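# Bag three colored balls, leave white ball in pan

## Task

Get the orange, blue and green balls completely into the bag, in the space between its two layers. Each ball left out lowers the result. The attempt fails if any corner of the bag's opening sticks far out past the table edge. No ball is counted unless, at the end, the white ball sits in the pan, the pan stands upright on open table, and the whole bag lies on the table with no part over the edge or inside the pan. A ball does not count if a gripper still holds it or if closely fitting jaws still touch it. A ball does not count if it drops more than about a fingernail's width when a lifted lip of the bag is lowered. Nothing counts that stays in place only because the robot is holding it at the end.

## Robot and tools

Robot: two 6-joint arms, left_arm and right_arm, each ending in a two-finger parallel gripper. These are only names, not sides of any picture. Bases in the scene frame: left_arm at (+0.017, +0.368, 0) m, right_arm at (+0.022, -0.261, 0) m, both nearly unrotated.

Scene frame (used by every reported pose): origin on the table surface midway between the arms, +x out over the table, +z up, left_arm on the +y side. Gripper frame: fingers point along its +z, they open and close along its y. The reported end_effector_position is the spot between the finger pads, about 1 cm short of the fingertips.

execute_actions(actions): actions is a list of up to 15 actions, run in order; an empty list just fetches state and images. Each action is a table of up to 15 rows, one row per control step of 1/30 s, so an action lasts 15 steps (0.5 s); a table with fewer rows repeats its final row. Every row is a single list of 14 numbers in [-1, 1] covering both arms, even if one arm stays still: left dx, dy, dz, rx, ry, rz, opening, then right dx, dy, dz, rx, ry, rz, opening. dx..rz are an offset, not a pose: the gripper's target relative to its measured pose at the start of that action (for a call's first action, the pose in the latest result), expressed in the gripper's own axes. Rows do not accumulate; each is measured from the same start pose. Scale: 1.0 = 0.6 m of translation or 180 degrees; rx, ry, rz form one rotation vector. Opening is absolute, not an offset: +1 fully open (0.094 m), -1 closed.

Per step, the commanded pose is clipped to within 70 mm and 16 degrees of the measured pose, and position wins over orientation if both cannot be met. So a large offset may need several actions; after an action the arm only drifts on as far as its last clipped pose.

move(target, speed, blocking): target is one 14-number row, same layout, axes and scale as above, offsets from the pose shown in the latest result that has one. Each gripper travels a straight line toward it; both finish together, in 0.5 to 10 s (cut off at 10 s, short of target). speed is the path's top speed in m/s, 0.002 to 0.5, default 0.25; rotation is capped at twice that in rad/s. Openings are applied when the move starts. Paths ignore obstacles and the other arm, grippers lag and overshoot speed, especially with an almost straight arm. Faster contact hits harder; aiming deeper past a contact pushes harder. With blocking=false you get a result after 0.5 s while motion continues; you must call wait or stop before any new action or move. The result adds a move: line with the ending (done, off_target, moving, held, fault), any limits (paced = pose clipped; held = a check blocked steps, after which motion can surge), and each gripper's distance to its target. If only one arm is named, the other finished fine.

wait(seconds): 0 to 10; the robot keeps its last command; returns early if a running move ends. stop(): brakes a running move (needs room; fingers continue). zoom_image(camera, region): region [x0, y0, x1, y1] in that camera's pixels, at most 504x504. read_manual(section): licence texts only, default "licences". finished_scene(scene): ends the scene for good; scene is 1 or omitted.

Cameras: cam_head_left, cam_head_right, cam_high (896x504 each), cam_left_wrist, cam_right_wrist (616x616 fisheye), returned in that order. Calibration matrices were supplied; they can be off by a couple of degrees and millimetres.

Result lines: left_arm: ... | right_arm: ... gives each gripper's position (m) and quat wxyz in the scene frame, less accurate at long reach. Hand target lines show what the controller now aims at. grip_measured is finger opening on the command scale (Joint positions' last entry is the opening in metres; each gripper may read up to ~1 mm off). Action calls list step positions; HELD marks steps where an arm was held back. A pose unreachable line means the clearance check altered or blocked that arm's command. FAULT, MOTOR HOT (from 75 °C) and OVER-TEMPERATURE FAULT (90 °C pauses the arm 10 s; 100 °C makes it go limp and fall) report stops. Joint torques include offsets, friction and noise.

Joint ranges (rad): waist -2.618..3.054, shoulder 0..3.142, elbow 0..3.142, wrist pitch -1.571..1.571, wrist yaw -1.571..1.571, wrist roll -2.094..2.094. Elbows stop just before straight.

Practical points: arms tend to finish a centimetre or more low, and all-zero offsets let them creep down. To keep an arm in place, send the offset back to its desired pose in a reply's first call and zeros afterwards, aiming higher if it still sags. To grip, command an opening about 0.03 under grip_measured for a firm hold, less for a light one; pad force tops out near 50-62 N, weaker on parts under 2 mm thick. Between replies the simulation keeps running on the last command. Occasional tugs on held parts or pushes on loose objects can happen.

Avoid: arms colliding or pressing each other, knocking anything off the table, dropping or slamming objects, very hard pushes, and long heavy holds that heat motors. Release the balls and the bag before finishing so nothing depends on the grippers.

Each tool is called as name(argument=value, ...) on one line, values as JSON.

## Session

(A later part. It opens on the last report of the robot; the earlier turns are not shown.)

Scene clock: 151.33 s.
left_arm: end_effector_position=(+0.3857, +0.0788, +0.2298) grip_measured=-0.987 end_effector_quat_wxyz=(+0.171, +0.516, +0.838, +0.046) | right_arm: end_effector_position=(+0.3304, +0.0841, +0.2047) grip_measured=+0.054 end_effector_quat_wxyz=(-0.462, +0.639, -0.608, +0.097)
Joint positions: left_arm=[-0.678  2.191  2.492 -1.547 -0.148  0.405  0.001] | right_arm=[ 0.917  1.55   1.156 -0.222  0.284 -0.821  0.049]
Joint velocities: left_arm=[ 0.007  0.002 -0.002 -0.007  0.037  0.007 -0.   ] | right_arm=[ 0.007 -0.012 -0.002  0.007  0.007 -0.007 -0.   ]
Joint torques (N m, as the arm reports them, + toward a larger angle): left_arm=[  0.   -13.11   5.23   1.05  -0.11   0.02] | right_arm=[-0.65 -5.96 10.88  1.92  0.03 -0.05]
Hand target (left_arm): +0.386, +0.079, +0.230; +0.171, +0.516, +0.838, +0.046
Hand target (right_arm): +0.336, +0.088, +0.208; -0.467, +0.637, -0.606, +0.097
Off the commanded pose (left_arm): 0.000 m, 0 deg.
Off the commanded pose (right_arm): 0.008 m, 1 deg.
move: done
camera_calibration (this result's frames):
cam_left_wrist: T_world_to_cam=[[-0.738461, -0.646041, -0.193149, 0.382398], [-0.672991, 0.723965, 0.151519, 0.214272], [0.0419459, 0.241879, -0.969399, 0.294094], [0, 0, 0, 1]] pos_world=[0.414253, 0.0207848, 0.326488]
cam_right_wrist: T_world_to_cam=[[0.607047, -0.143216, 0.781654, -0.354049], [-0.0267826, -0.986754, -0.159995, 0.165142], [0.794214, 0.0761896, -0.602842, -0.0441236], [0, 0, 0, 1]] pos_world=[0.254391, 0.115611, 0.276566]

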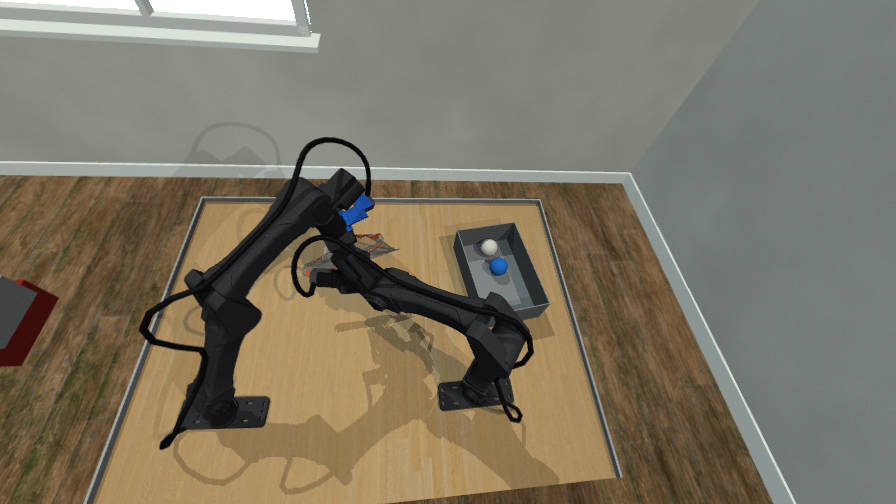

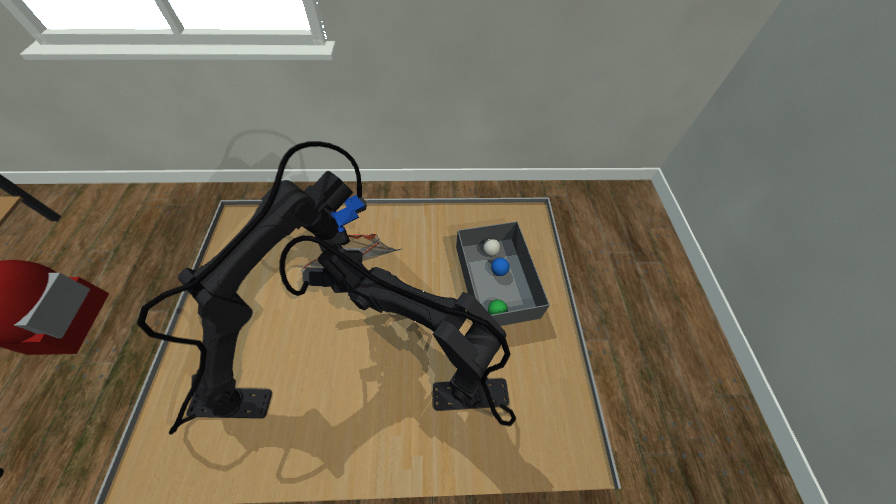

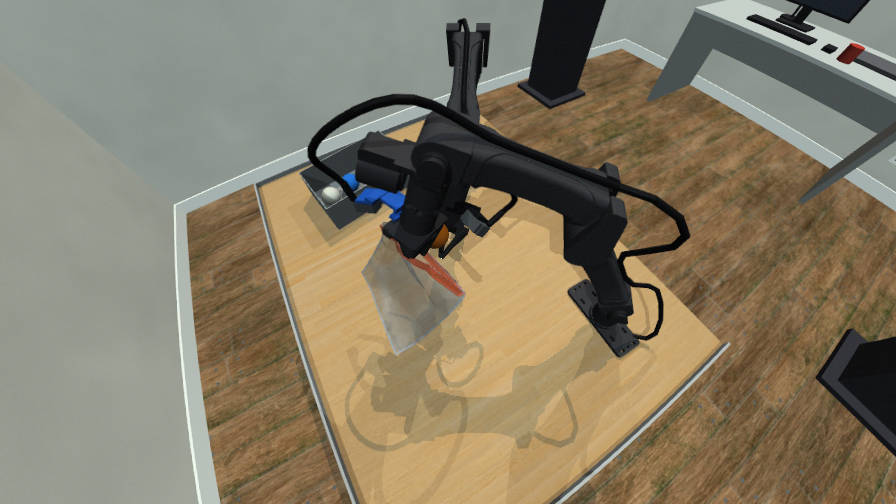

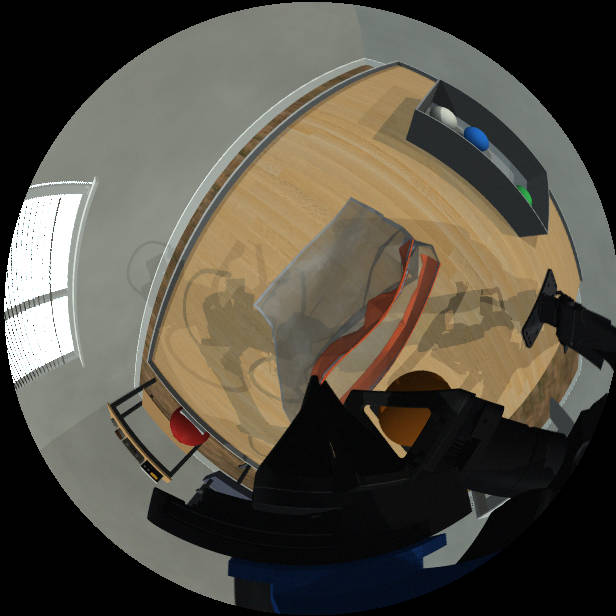

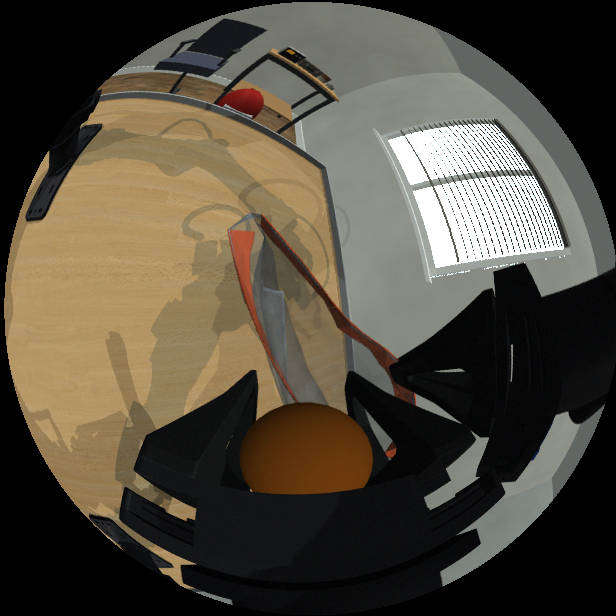

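move(target=[0,0,0,0,0,0,-1, -0.06,-0.025,0.0,0,0,0,0.05], speed=0.04)

move(target=[0,0,0,0,0,0,-1, 0,-0.01,0.07,0,0,0,0.05], speed=0.03)

Scene clock: 153.00 s.
left_arm: end_effector_position=(+0.3922, +0.0874, +0.2305) grip_measured=-0.987 end_effector_quat_wxyz=(+0.172, +0.513, +0.839, +0.061) | right_arm: end_effector_position=(+0.3282, +0.0993, +0.2173) grip_measured=+0.053 end_effector_quat_wxyz=(-0.440, +0.649, -0.612, +0.104)
Joint positions: left_arm=[-0.665  2.191  2.492 -1.547 -0.174  0.415  0.001] | right_arm=[ 0.952  1.613  1.309 -0.369  0.321 -0.801  0.049]
Joint velocities: left_arm=[-0.017  0.012  0.007 -0.066  0.022  0.007  0.001] | right_arm=[-0.007 -0.007 -0.002 -0.037 -0.037  0.007 -0.   ]
Joint torques (N m, as the arm reports them, + toward a larger angle): left_arm=[ -1.15 -13.12   5.23   1.08   0.18  -0.08] | right_arm=[ 0.97 -6.72 12.13  2.1   0.11  0.1 ]
Hand target (left_arm): +0.386, +0.079, +0.230; +0.171, +0.516, +0.838, +0.047
Hand target (right_arm): +0.331, +0.112, +0.231; -0.462, +0.638, -0.608, +0.096
Off the commanded pose (left_arm): 0.011 m, 2 deg.
Off the commanded pose (right_arm): 0.020 m, 3 deg.
move: off_target (left_arm, right_arm)
camera_calibration (this result's frames):
cam_left_wrist: T_world_to_cam=[[-0.726998, -0.650514, -0.219784, 0.394979], [-0.684435, 0.712167, 0.156097, 0.216808], [0.0549794, 0.26391, -0.962979, 0.283866], [0, 0, 0, 1]] pos_world=[0.419933, 0.0276205, 0.326324]
cam_right_wrist: T_world_to_cam=[[0.624713, -0.110946, 0.772933, -0.367449], [-0.0349889, -0.992838, -0.114231, 0.17545], [0.78007, 0.0443177, -0.62412, -0.0235534], [0, 0, 0, 1]] pos_world=[0.254062, 0.13447, 0.289355]

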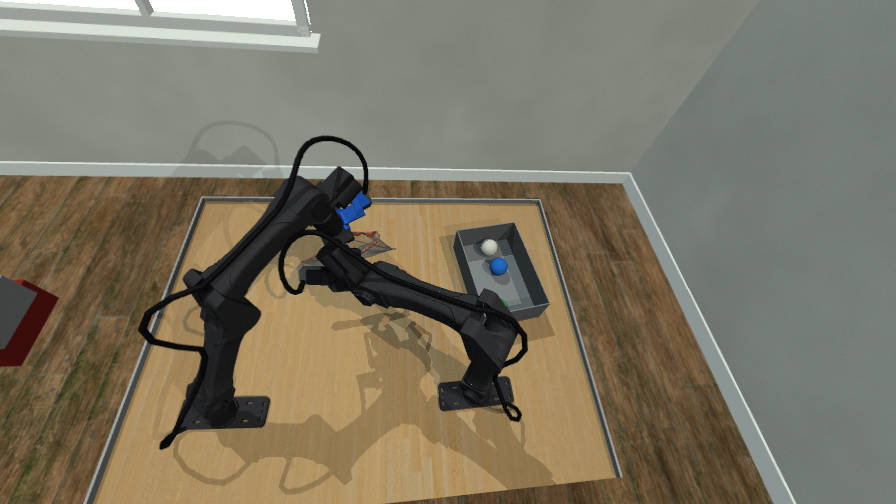

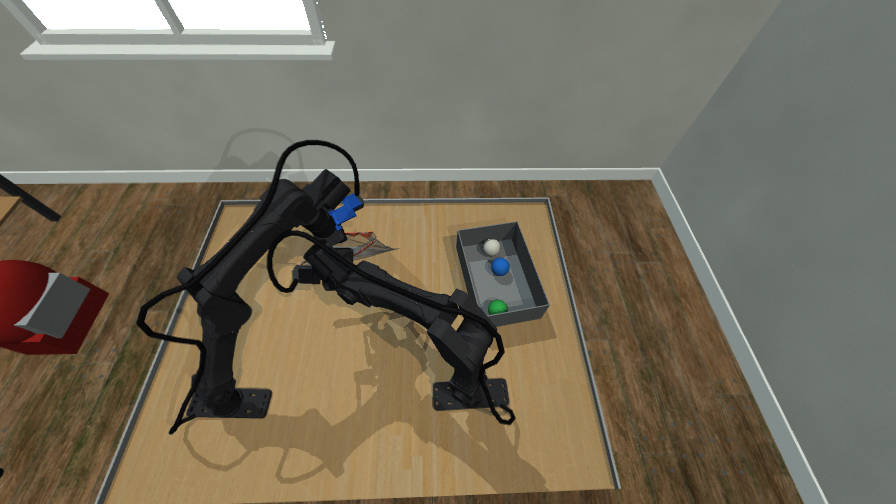

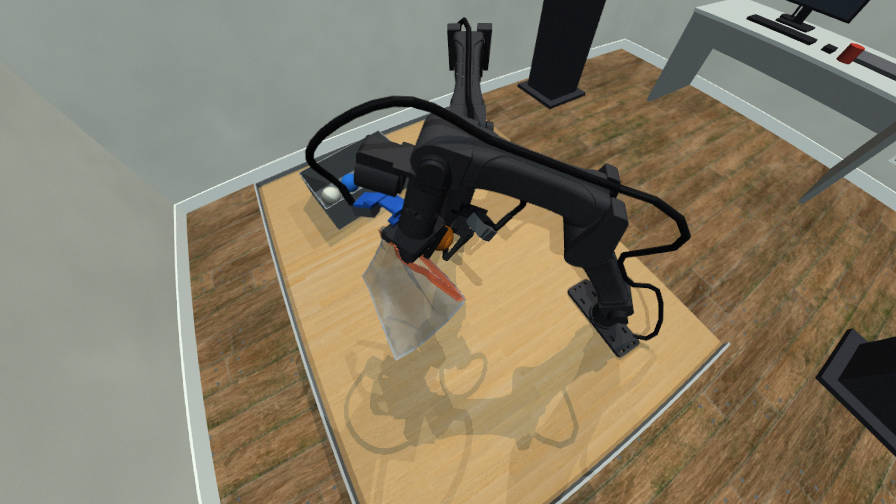

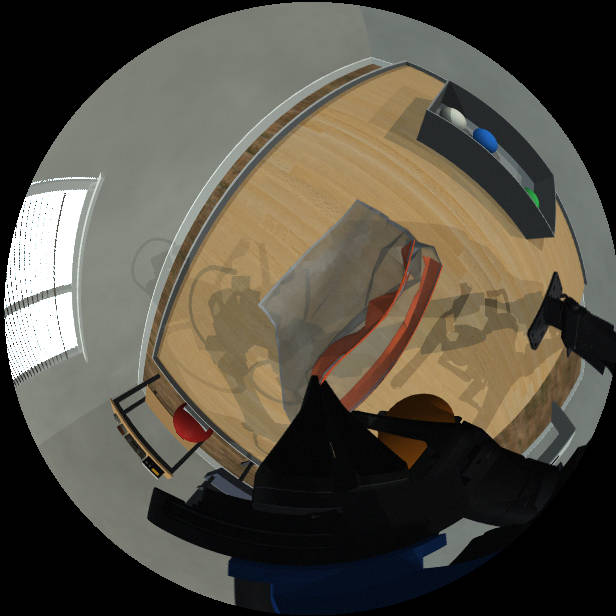

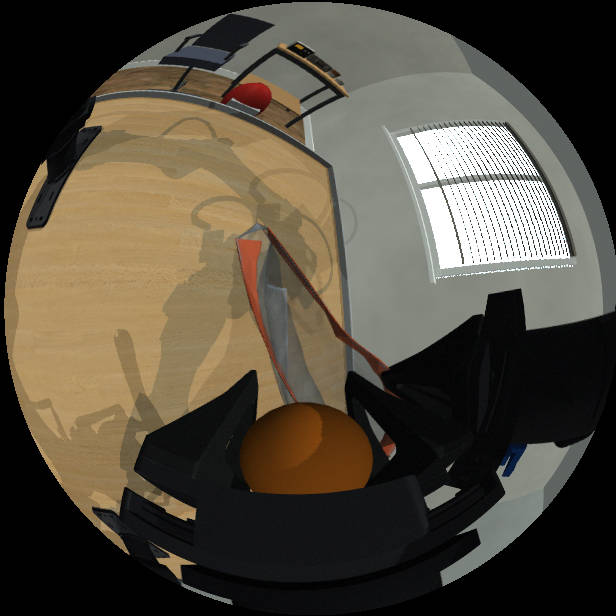

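Scene clock: 154.70 s.
left_arm: end_effector_position=(+0.3940, +0.0897, +0.2307) grip_measured=-0.987 end_effector_quat_wxyz=(+0.172, +0.511, +0.839, +0.065) | right_arm: end_effector_position=(+0.3541, +0.1141, +0.1940) grip_measured=+0.053 end_effector_quat_wxyz=(-0.436, +0.650, -0.613, +0.105)
Joint positions: left_arm=[-0.661  2.191  2.492 -1.547 -0.18   0.418  0.001] | right_arm=[ 0.916  1.727  1.349 -0.297  0.293 -0.824  0.049]
Joint velocities: left_arm=[-0.012 -0.032 -0.007  0.007 -0.037 -0.022 -0.   ] | right_arm=[ 0.002 -0.017  0.012  0.037 -0.007 -0.007  0.   ]
Joint torques (N m, as the arm reports them, + toward a larger angle): left_arm=[ -0.36 -13.07   5.24   1.08  -0.03  -0.02] | right_arm=[-0.64 -7.68 10.83  1.88  0.03 -0.04]
Hand target (left_arm): +0.392, +0.087, +0.230; +0.172, +0.513, +0.839, +0.061
Hand target (right_arm): +0.360, +0.117, +0.196; -0.440, +0.649, -0.612, +0.105
Off the commanded pose (left_arm): 0.003 m, 0 deg.
Off the commanded pose (right_arm): 0.008 m, 1 deg.
move: done
camera_calibration (this result's frames):
cam_left_wrist: T_world_to_cam=[[-0.723854, -0.651724, -0.226475, 0.398236], [-0.687502, 0.708961, 0.157212, 0.217552], [0.0581031, 0.2695, -0.961246, 0.281205], [0, 0, 0, 1]] pos_world=[0.421494, 0.029519, 0.326296]
cam_right_wrist: T_world_to_cam=[[0.629101, -0.104968, 0.770203, -0.365702], [-0.0362583, -0.993725, -0.105816, 0.187349], [0.776477, 0.0386425, -0.628959, -0.0560701], [0, 0, 0, 1]] pos_world=[0.280394, 0.149953, 0.266223]

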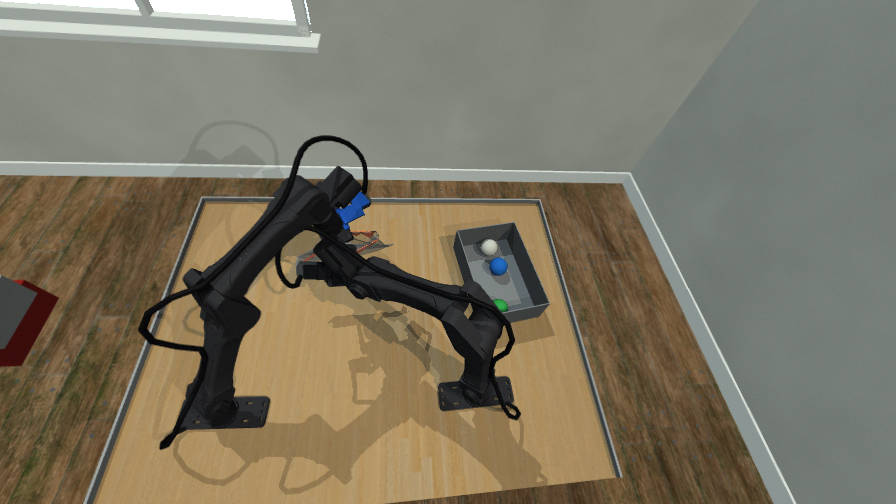

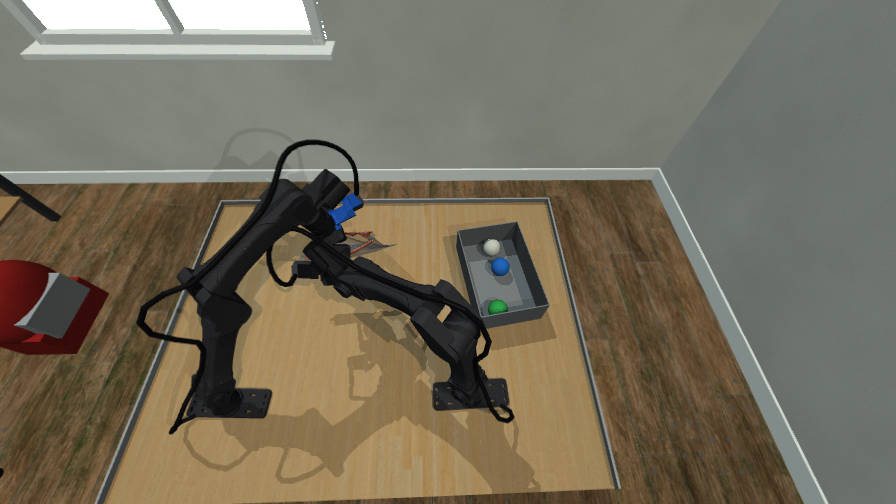

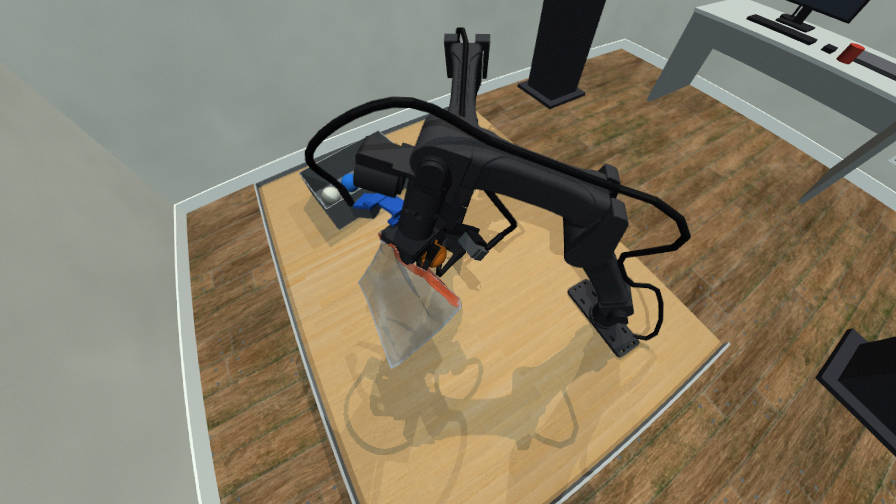

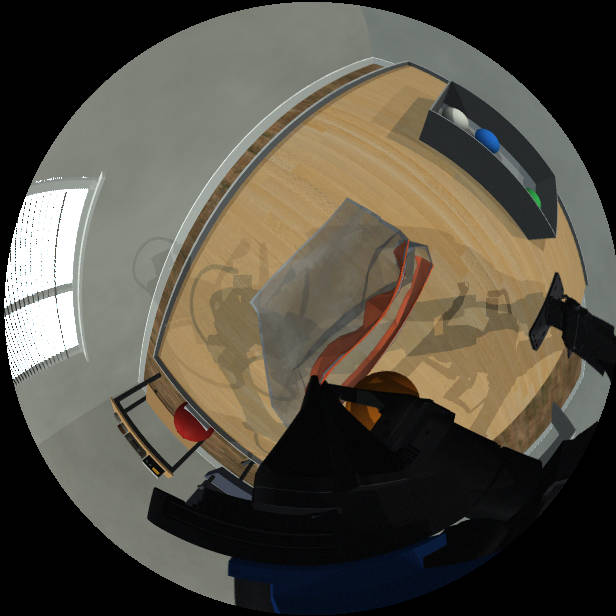

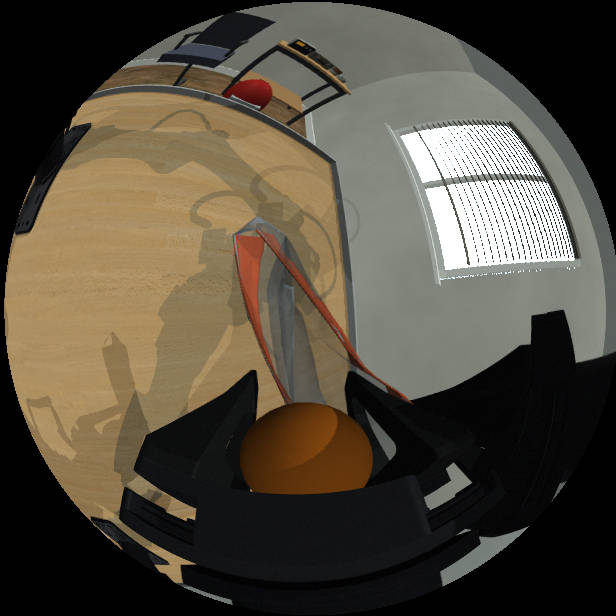

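move(target=[0,0,0,0,0,0,-1, -0.02,0.01,-0.06,0,0,0,0.05], speed=0.05)

move(target=[0,0,0,0,0,0,-1, -0.07,-0.01,0,0,0,0,0.05], speed=0.04)

move(target=[0,0,0,0,0,0,-1, 0,-0.05,0.0,0,0,0,0.05], speed=0.04)

Scene clock: 156.70 s.
left_arm: end_effector_position=(+0.3923, +0.0895, +0.2300) grip_measured=-0.987 end_effector_quat_wxyz=(+0.169, +0.513, +0.840, +0.062) | right_arm: end_effector_position=(+0.3252, +0.1131, +0.2051) grip_measured=+0.053 end_effector_quat_wxyz=(-0.425, +0.661, -0.609, +0.106)
Joint positions: left_arm=[-0.661  2.191  2.492 -1.552 -0.173  0.418  0.001] | right_arm=[ 0.977  1.67   1.348 -0.387  0.331 -0.799  0.049]
Joint velocities: left_arm=[-0.007  0.002 -0.012 -0.007  0.022  0.022 -0.001] | right_arm=[ 0.002  0.012 -0.027  0.022 -0.037  0.022  0.   ]
Joint torques (N m, as the arm reports them, + toward a larger angle): left_arm=[  0.1  -13.15   5.34   1.14  -0.21   0.03] | right_arm=[  0.38 -10.73   8.46   1.77   0.24   0.16]
Hand target (left_arm): +0.394, +0.090, +0.231; +0.172, +0.511, +0.839, +0.065
Hand target (right_arm): +0.323, +0.109, +0.216; -0.436, +0.650, -0.614, +0.104
Off the commanded pose (left_arm): 0.002 m, 1 deg.
Off the commanded pose (right_arm): 0.012 m, 2 deg.
move: off_target (right_arm)
camera_calibration (this result's frames):
cam_left_wrist: T_world_to_cam=[[-0.727248, -0.650452, -0.219141, 0.396246], [-0.684513, 0.710816, 0.161809, 0.214219], [0.0505202, 0.26768, -0.962182, 0.284108], [0, 0, 0, 1]] pos_world=[0.420452, 0.0294183, 0.325535]
cam_right_wrist: T_world_to_cam=[[0.63819, -0.0757063, 0.766148, -0.361581], [-0.0211221, -0.9965, -0.0808741, 0.17669], [0.769589, 0.0354304, -0.637555, -0.0222617], [0, 0, 0, 1]] pos_world=[0.251622, 0.149487, 0.277121]

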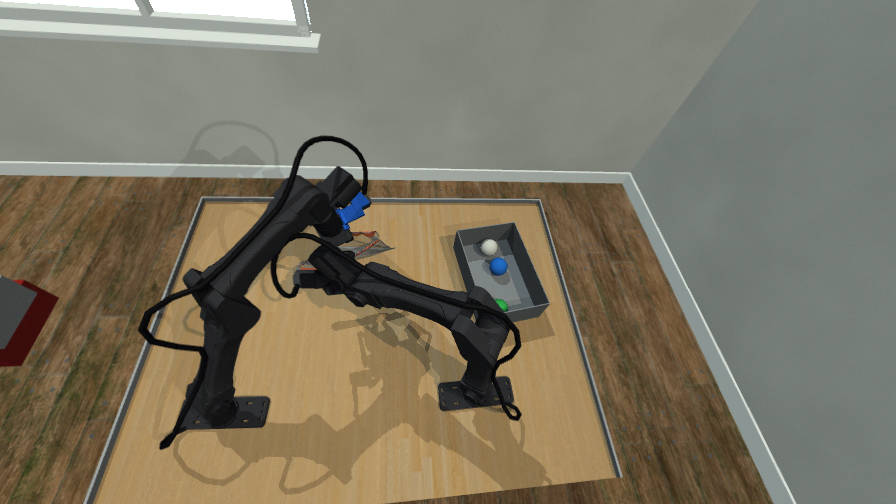

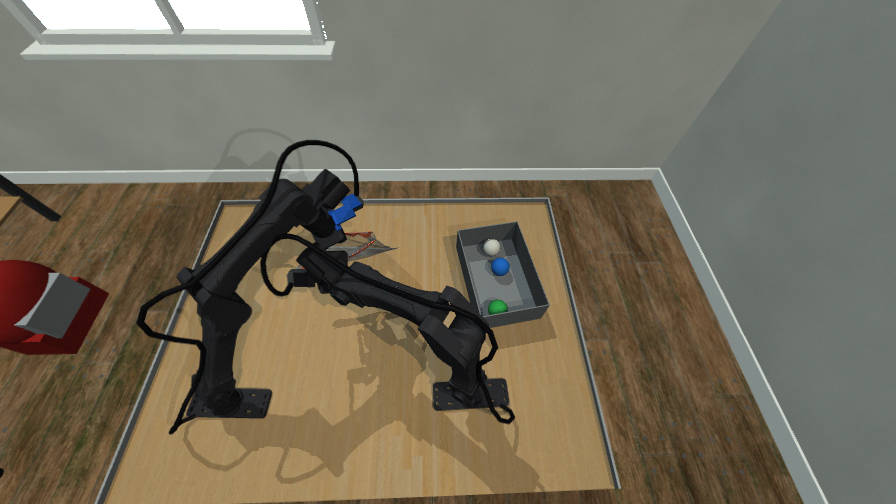

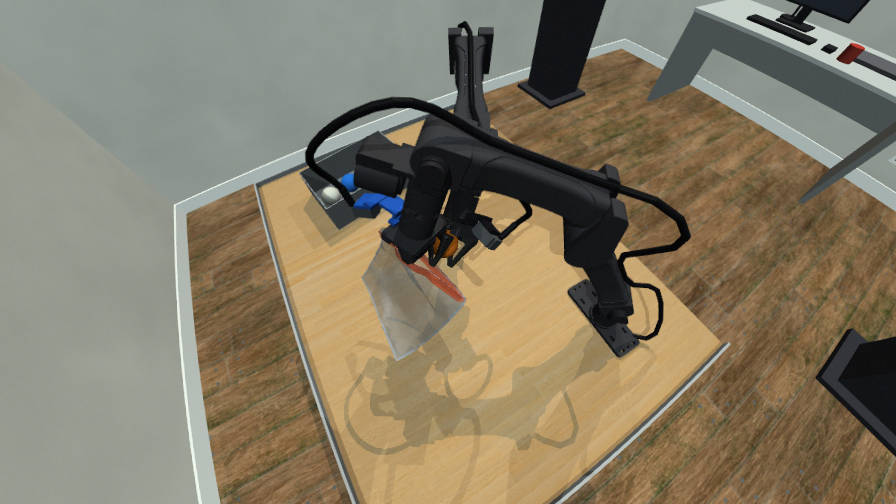

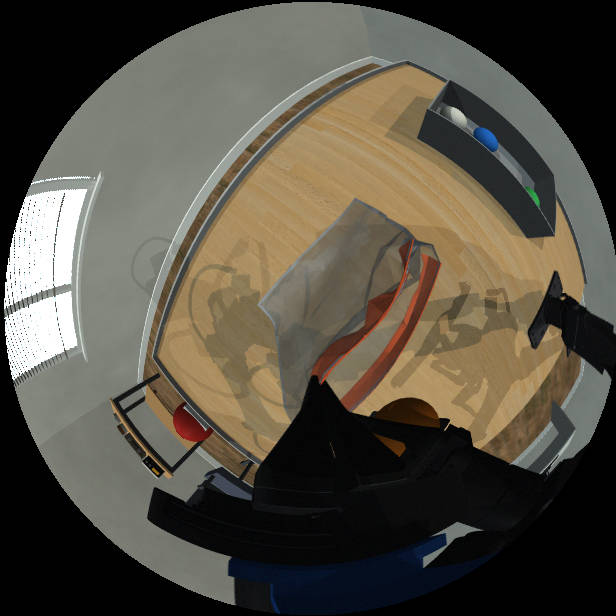

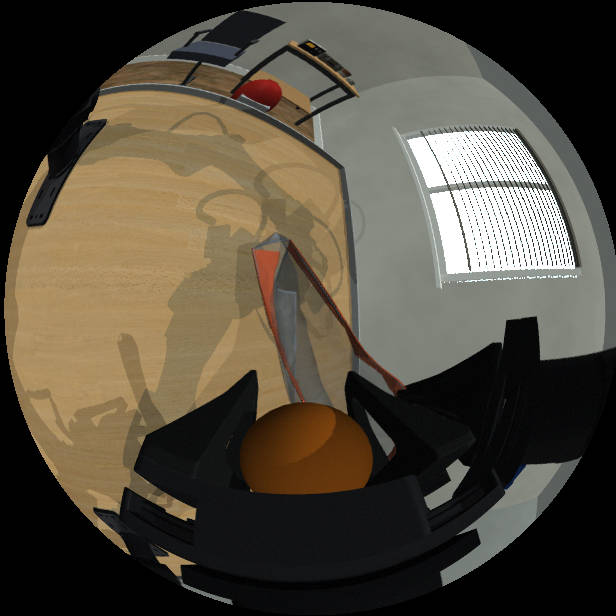

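Scene clock: 158.03 s.
left_arm: end_effector_position=(+0.3933, +0.0909, +0.2303) grip_measured=-0.987 end_effector_quat_wxyz=(+0.170, +0.513, +0.839, +0.067) | right_arm: end_effector_position=(+0.3183, +0.1420, +0.2177) grip_measured=+0.053 end_effector_quat_wxyz=(-0.416, +0.666, -0.610, +0.107)
Joint positions: left_arm=[-0.661  2.191  2.492 -1.552 -0.183  0.422  0.001] | right_arm=[ 1.034  1.764  1.525 -0.505  0.372 -0.759  0.049]
Joint velocities: left_arm=[-0.007  0.017 -0.007  0.051  0.007  0.081  0.   ] | right_arm=[ 0.017  0.002  0.012 -0.066  0.037  0.007 -0.   ]
Joint torques (N m, as the arm reports them, + toward a larger angle): left_arm=[ -0.15 -13.05   5.27   1.05  -0.01  -0.03] | right_arm=[ 0.83 -8.23 11.61  1.79  0.23  0.07]
Hand target (left_arm): +0.392, +0.090, +0.230; +0.169, +0.512, +0.840, +0.062
Hand target (right_arm): +0.319, +0.150, +0.225; -0.425, +0.661, -0.609, +0.105
Off the commanded pose (left_arm): 0.002 m, 1 deg.
Off the commanded pose (right_arm): 0.011 m, 1 deg.
move: off_target (right_arm)
camera_calibration (this result's frames):
cam_left_wrist: T_world_to_cam=[[-0.72647, -0.647906, -0.229039, 0.399656], [-0.684856, 0.710091, 0.163531, 0.213724], [0.0566863, 0.275659, -0.959583, 0.280225], [0, 0, 0, 1]] pos_world=[0.420823, 0.0299299, 0.325486]
cam_right_wrist: T_world_to_cam=[[0.647319, -0.0612392, 0.759755, -0.368201], [-0.0210091, -0.997822, -0.0625284, 0.202558], [0.76193, 0.0245141, -0.647196, -0.00383895], [0, 0, 0, 1]] pos_world=[0.245524, 0.179663, 0.289924]

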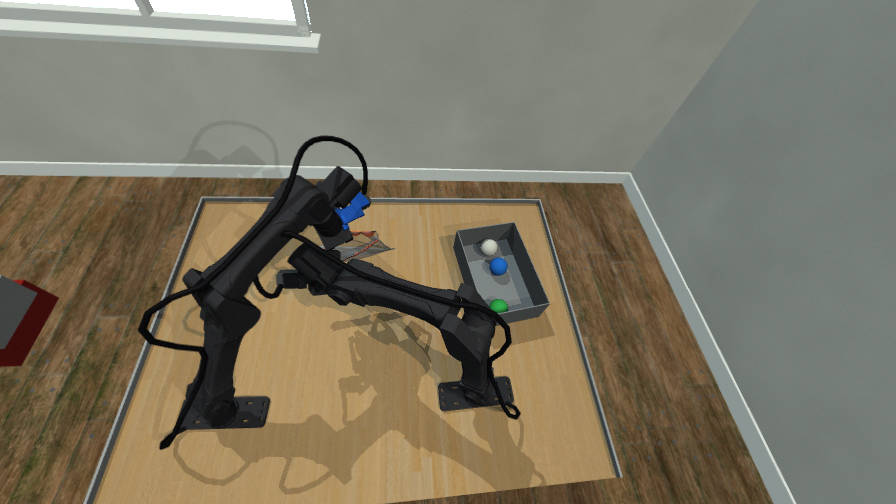

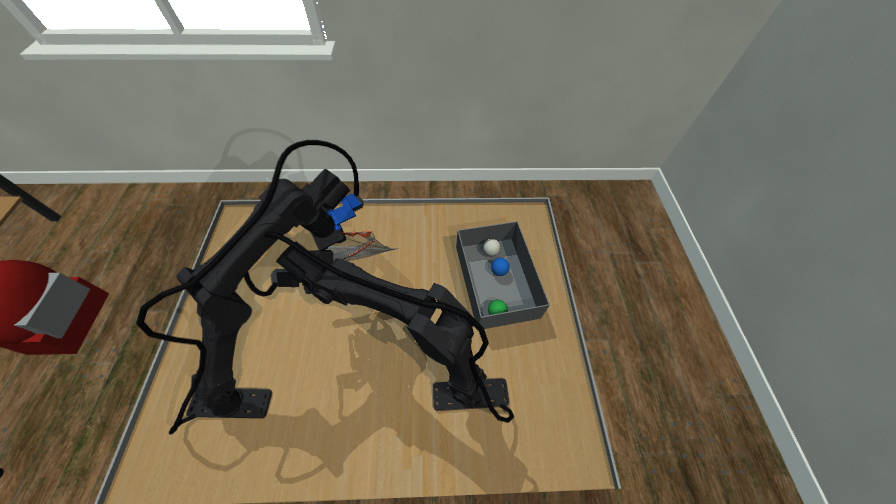

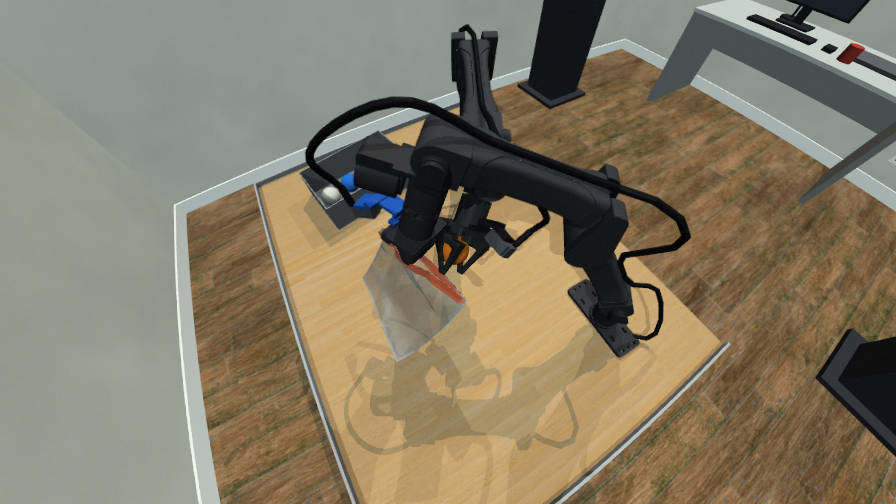

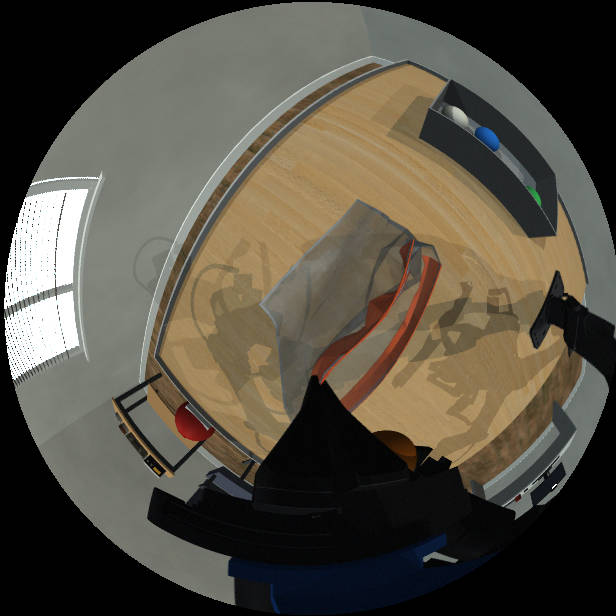

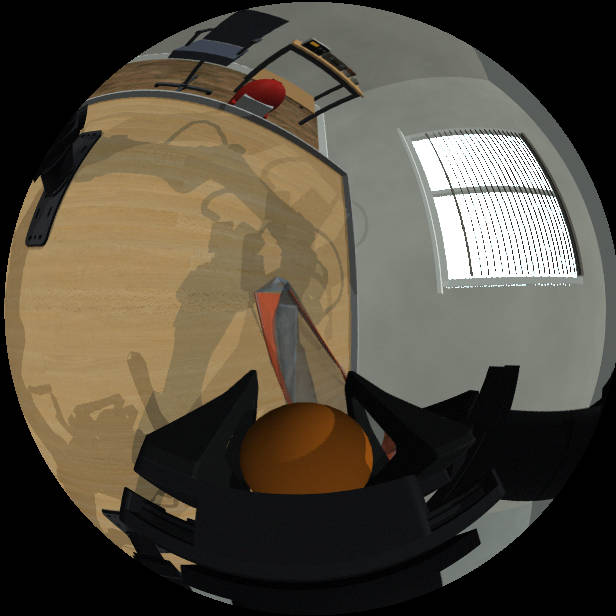

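Scene clock: 159.00 s.
left_arm: end_effector_position=(+0.3998, +0.0923, +0.2322) grip_measured=-0.987 end_effector_quat_wxyz=(+0.179, +0.508, +0.839, +0.072) | right_arm: end_effector_position=(+0.3186, +0.1382, +0.2159) grip_measured=+0.053 end_effector_quat_wxyz=(-0.389, +0.683, -0.610, +0.098)
Joint positions: left_arm=[-0.654  2.191  2.492 -1.534 -0.196  0.423  0.001] | right_arm=[ 1.013  1.783  1.584 -0.598  0.324 -0.774  0.049]
Joint velocities: left_arm=[-0.012 -0.007  0.027 -0.022  0.007 -0.037 -0.001] | right_arm=[ 0.002  0.007 -0.017 -0.007 -0.007 -0.051  0.001]
Joint torques (N m, as the arm reports them, + toward a larger angle): left_arm=[ -0.02 -13.19   5.26   1.1   -0.15   0.01] | right_arm=[ 0.06 -9.51  8.61  1.76  0.18  0.02]
Hand target (left_arm): +0.400, +0.092, +0.232; +0.179, +0.508, +0.839, +0.072
Hand target (right_arm): +0.319, +0.138, +0.217; -0.392, +0.682, -0.610, +0.099
Off the commanded pose (left_arm): 0.007 m, 1 deg.
Off the commanded pose (right_arm): 0.031 m, 4 deg.
move: held (left_arm, right_arm); limits=held; held on 8 of 29 steps (right_arm, left_arm), including the last (right_arm, left_arm)
pose unreachable (left arm): on one or more control steps of this call, first in action 0 (counted from 0), this arm could not follow its commanded pose, so it was not sent that pose on those steps. On the call's last step it was still not sent that pose. It may still have moved: this result reports where it is.
cause: the commanded pose would bring a part of the arm too close to another arm (this arm's forearm (the part past joint 3) and the other arm's wrist (the part past joint 4)).
pose unreachable (right arm): on one or more control steps of this call, first in action 0 (counted from 0), this arm could not follow its commanded pose, so it was not sent that pose on those steps. On the call's last step it was still not sent that pose. It may still have moved: this result reports where it is.
cause: the commanded pose would bring a part of the arm too close to another arm (this arm's wrist (the part past joint 4) and the other arm's forearm (the part past joint 3)).
camera_calibration (this result's frames):
cam_left_wrist: T_world_to_cam=[[-0.714946, -0.655377, -0.243584, 0.405205], [-0.695102, 0.703819, 0.146534, 0.225418], [0.0754034, 0.27408, -0.958746, 0.273733], [0, 0, 0, 1]] pos_world=[0.425748, 0.0318841, 0.328111]
cam_right_wrist: T_world_to_cam=[[0.684521, -0.0170226, 0.728795, -0.378584], [0.000501003, -0.999716, -0.0238212, 0.183681], [0.728993, 0.0166712, -0.684318, 0.0144894], [0, 0, 0, 1]] pos_world=[0.248494, 0.176942, 0.290201]

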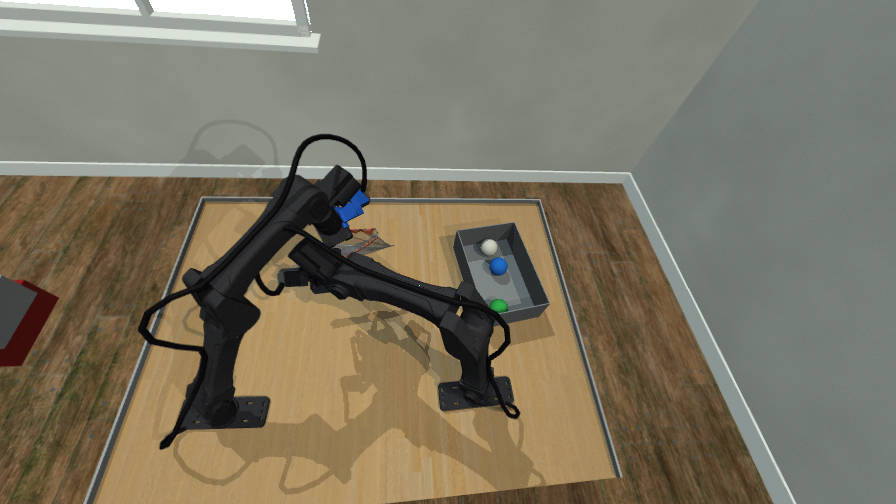

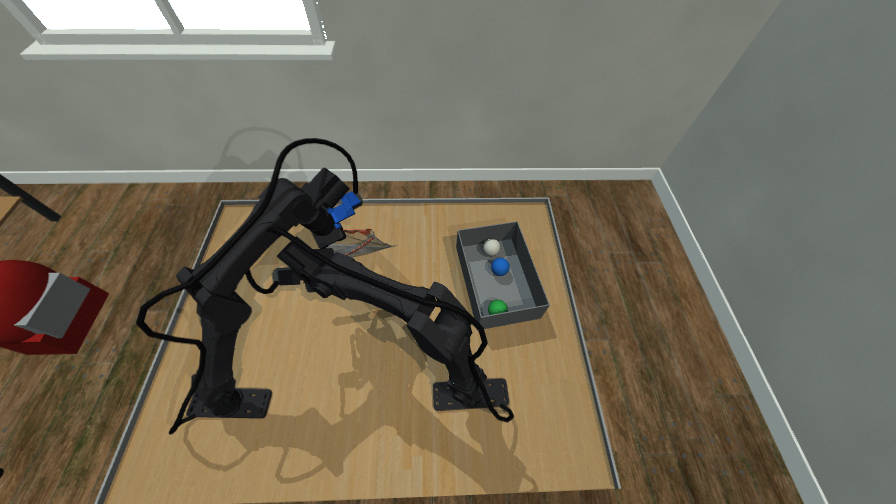

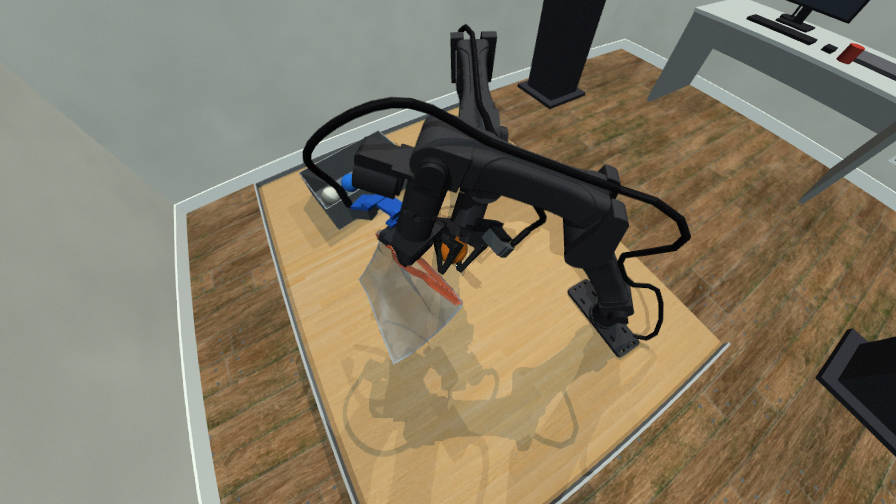

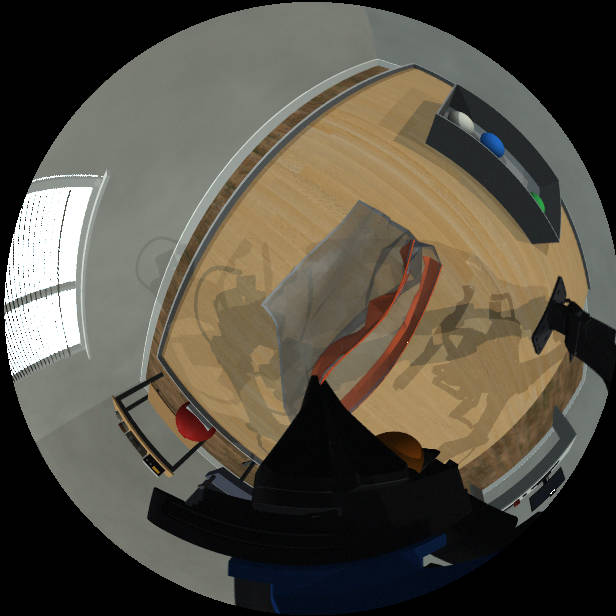

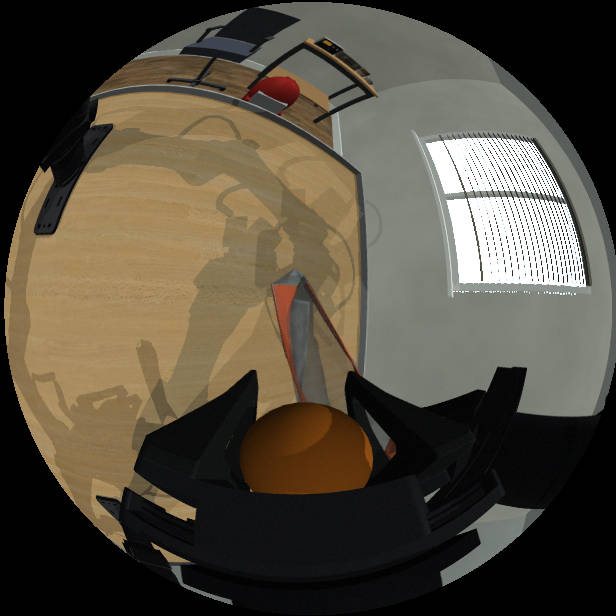

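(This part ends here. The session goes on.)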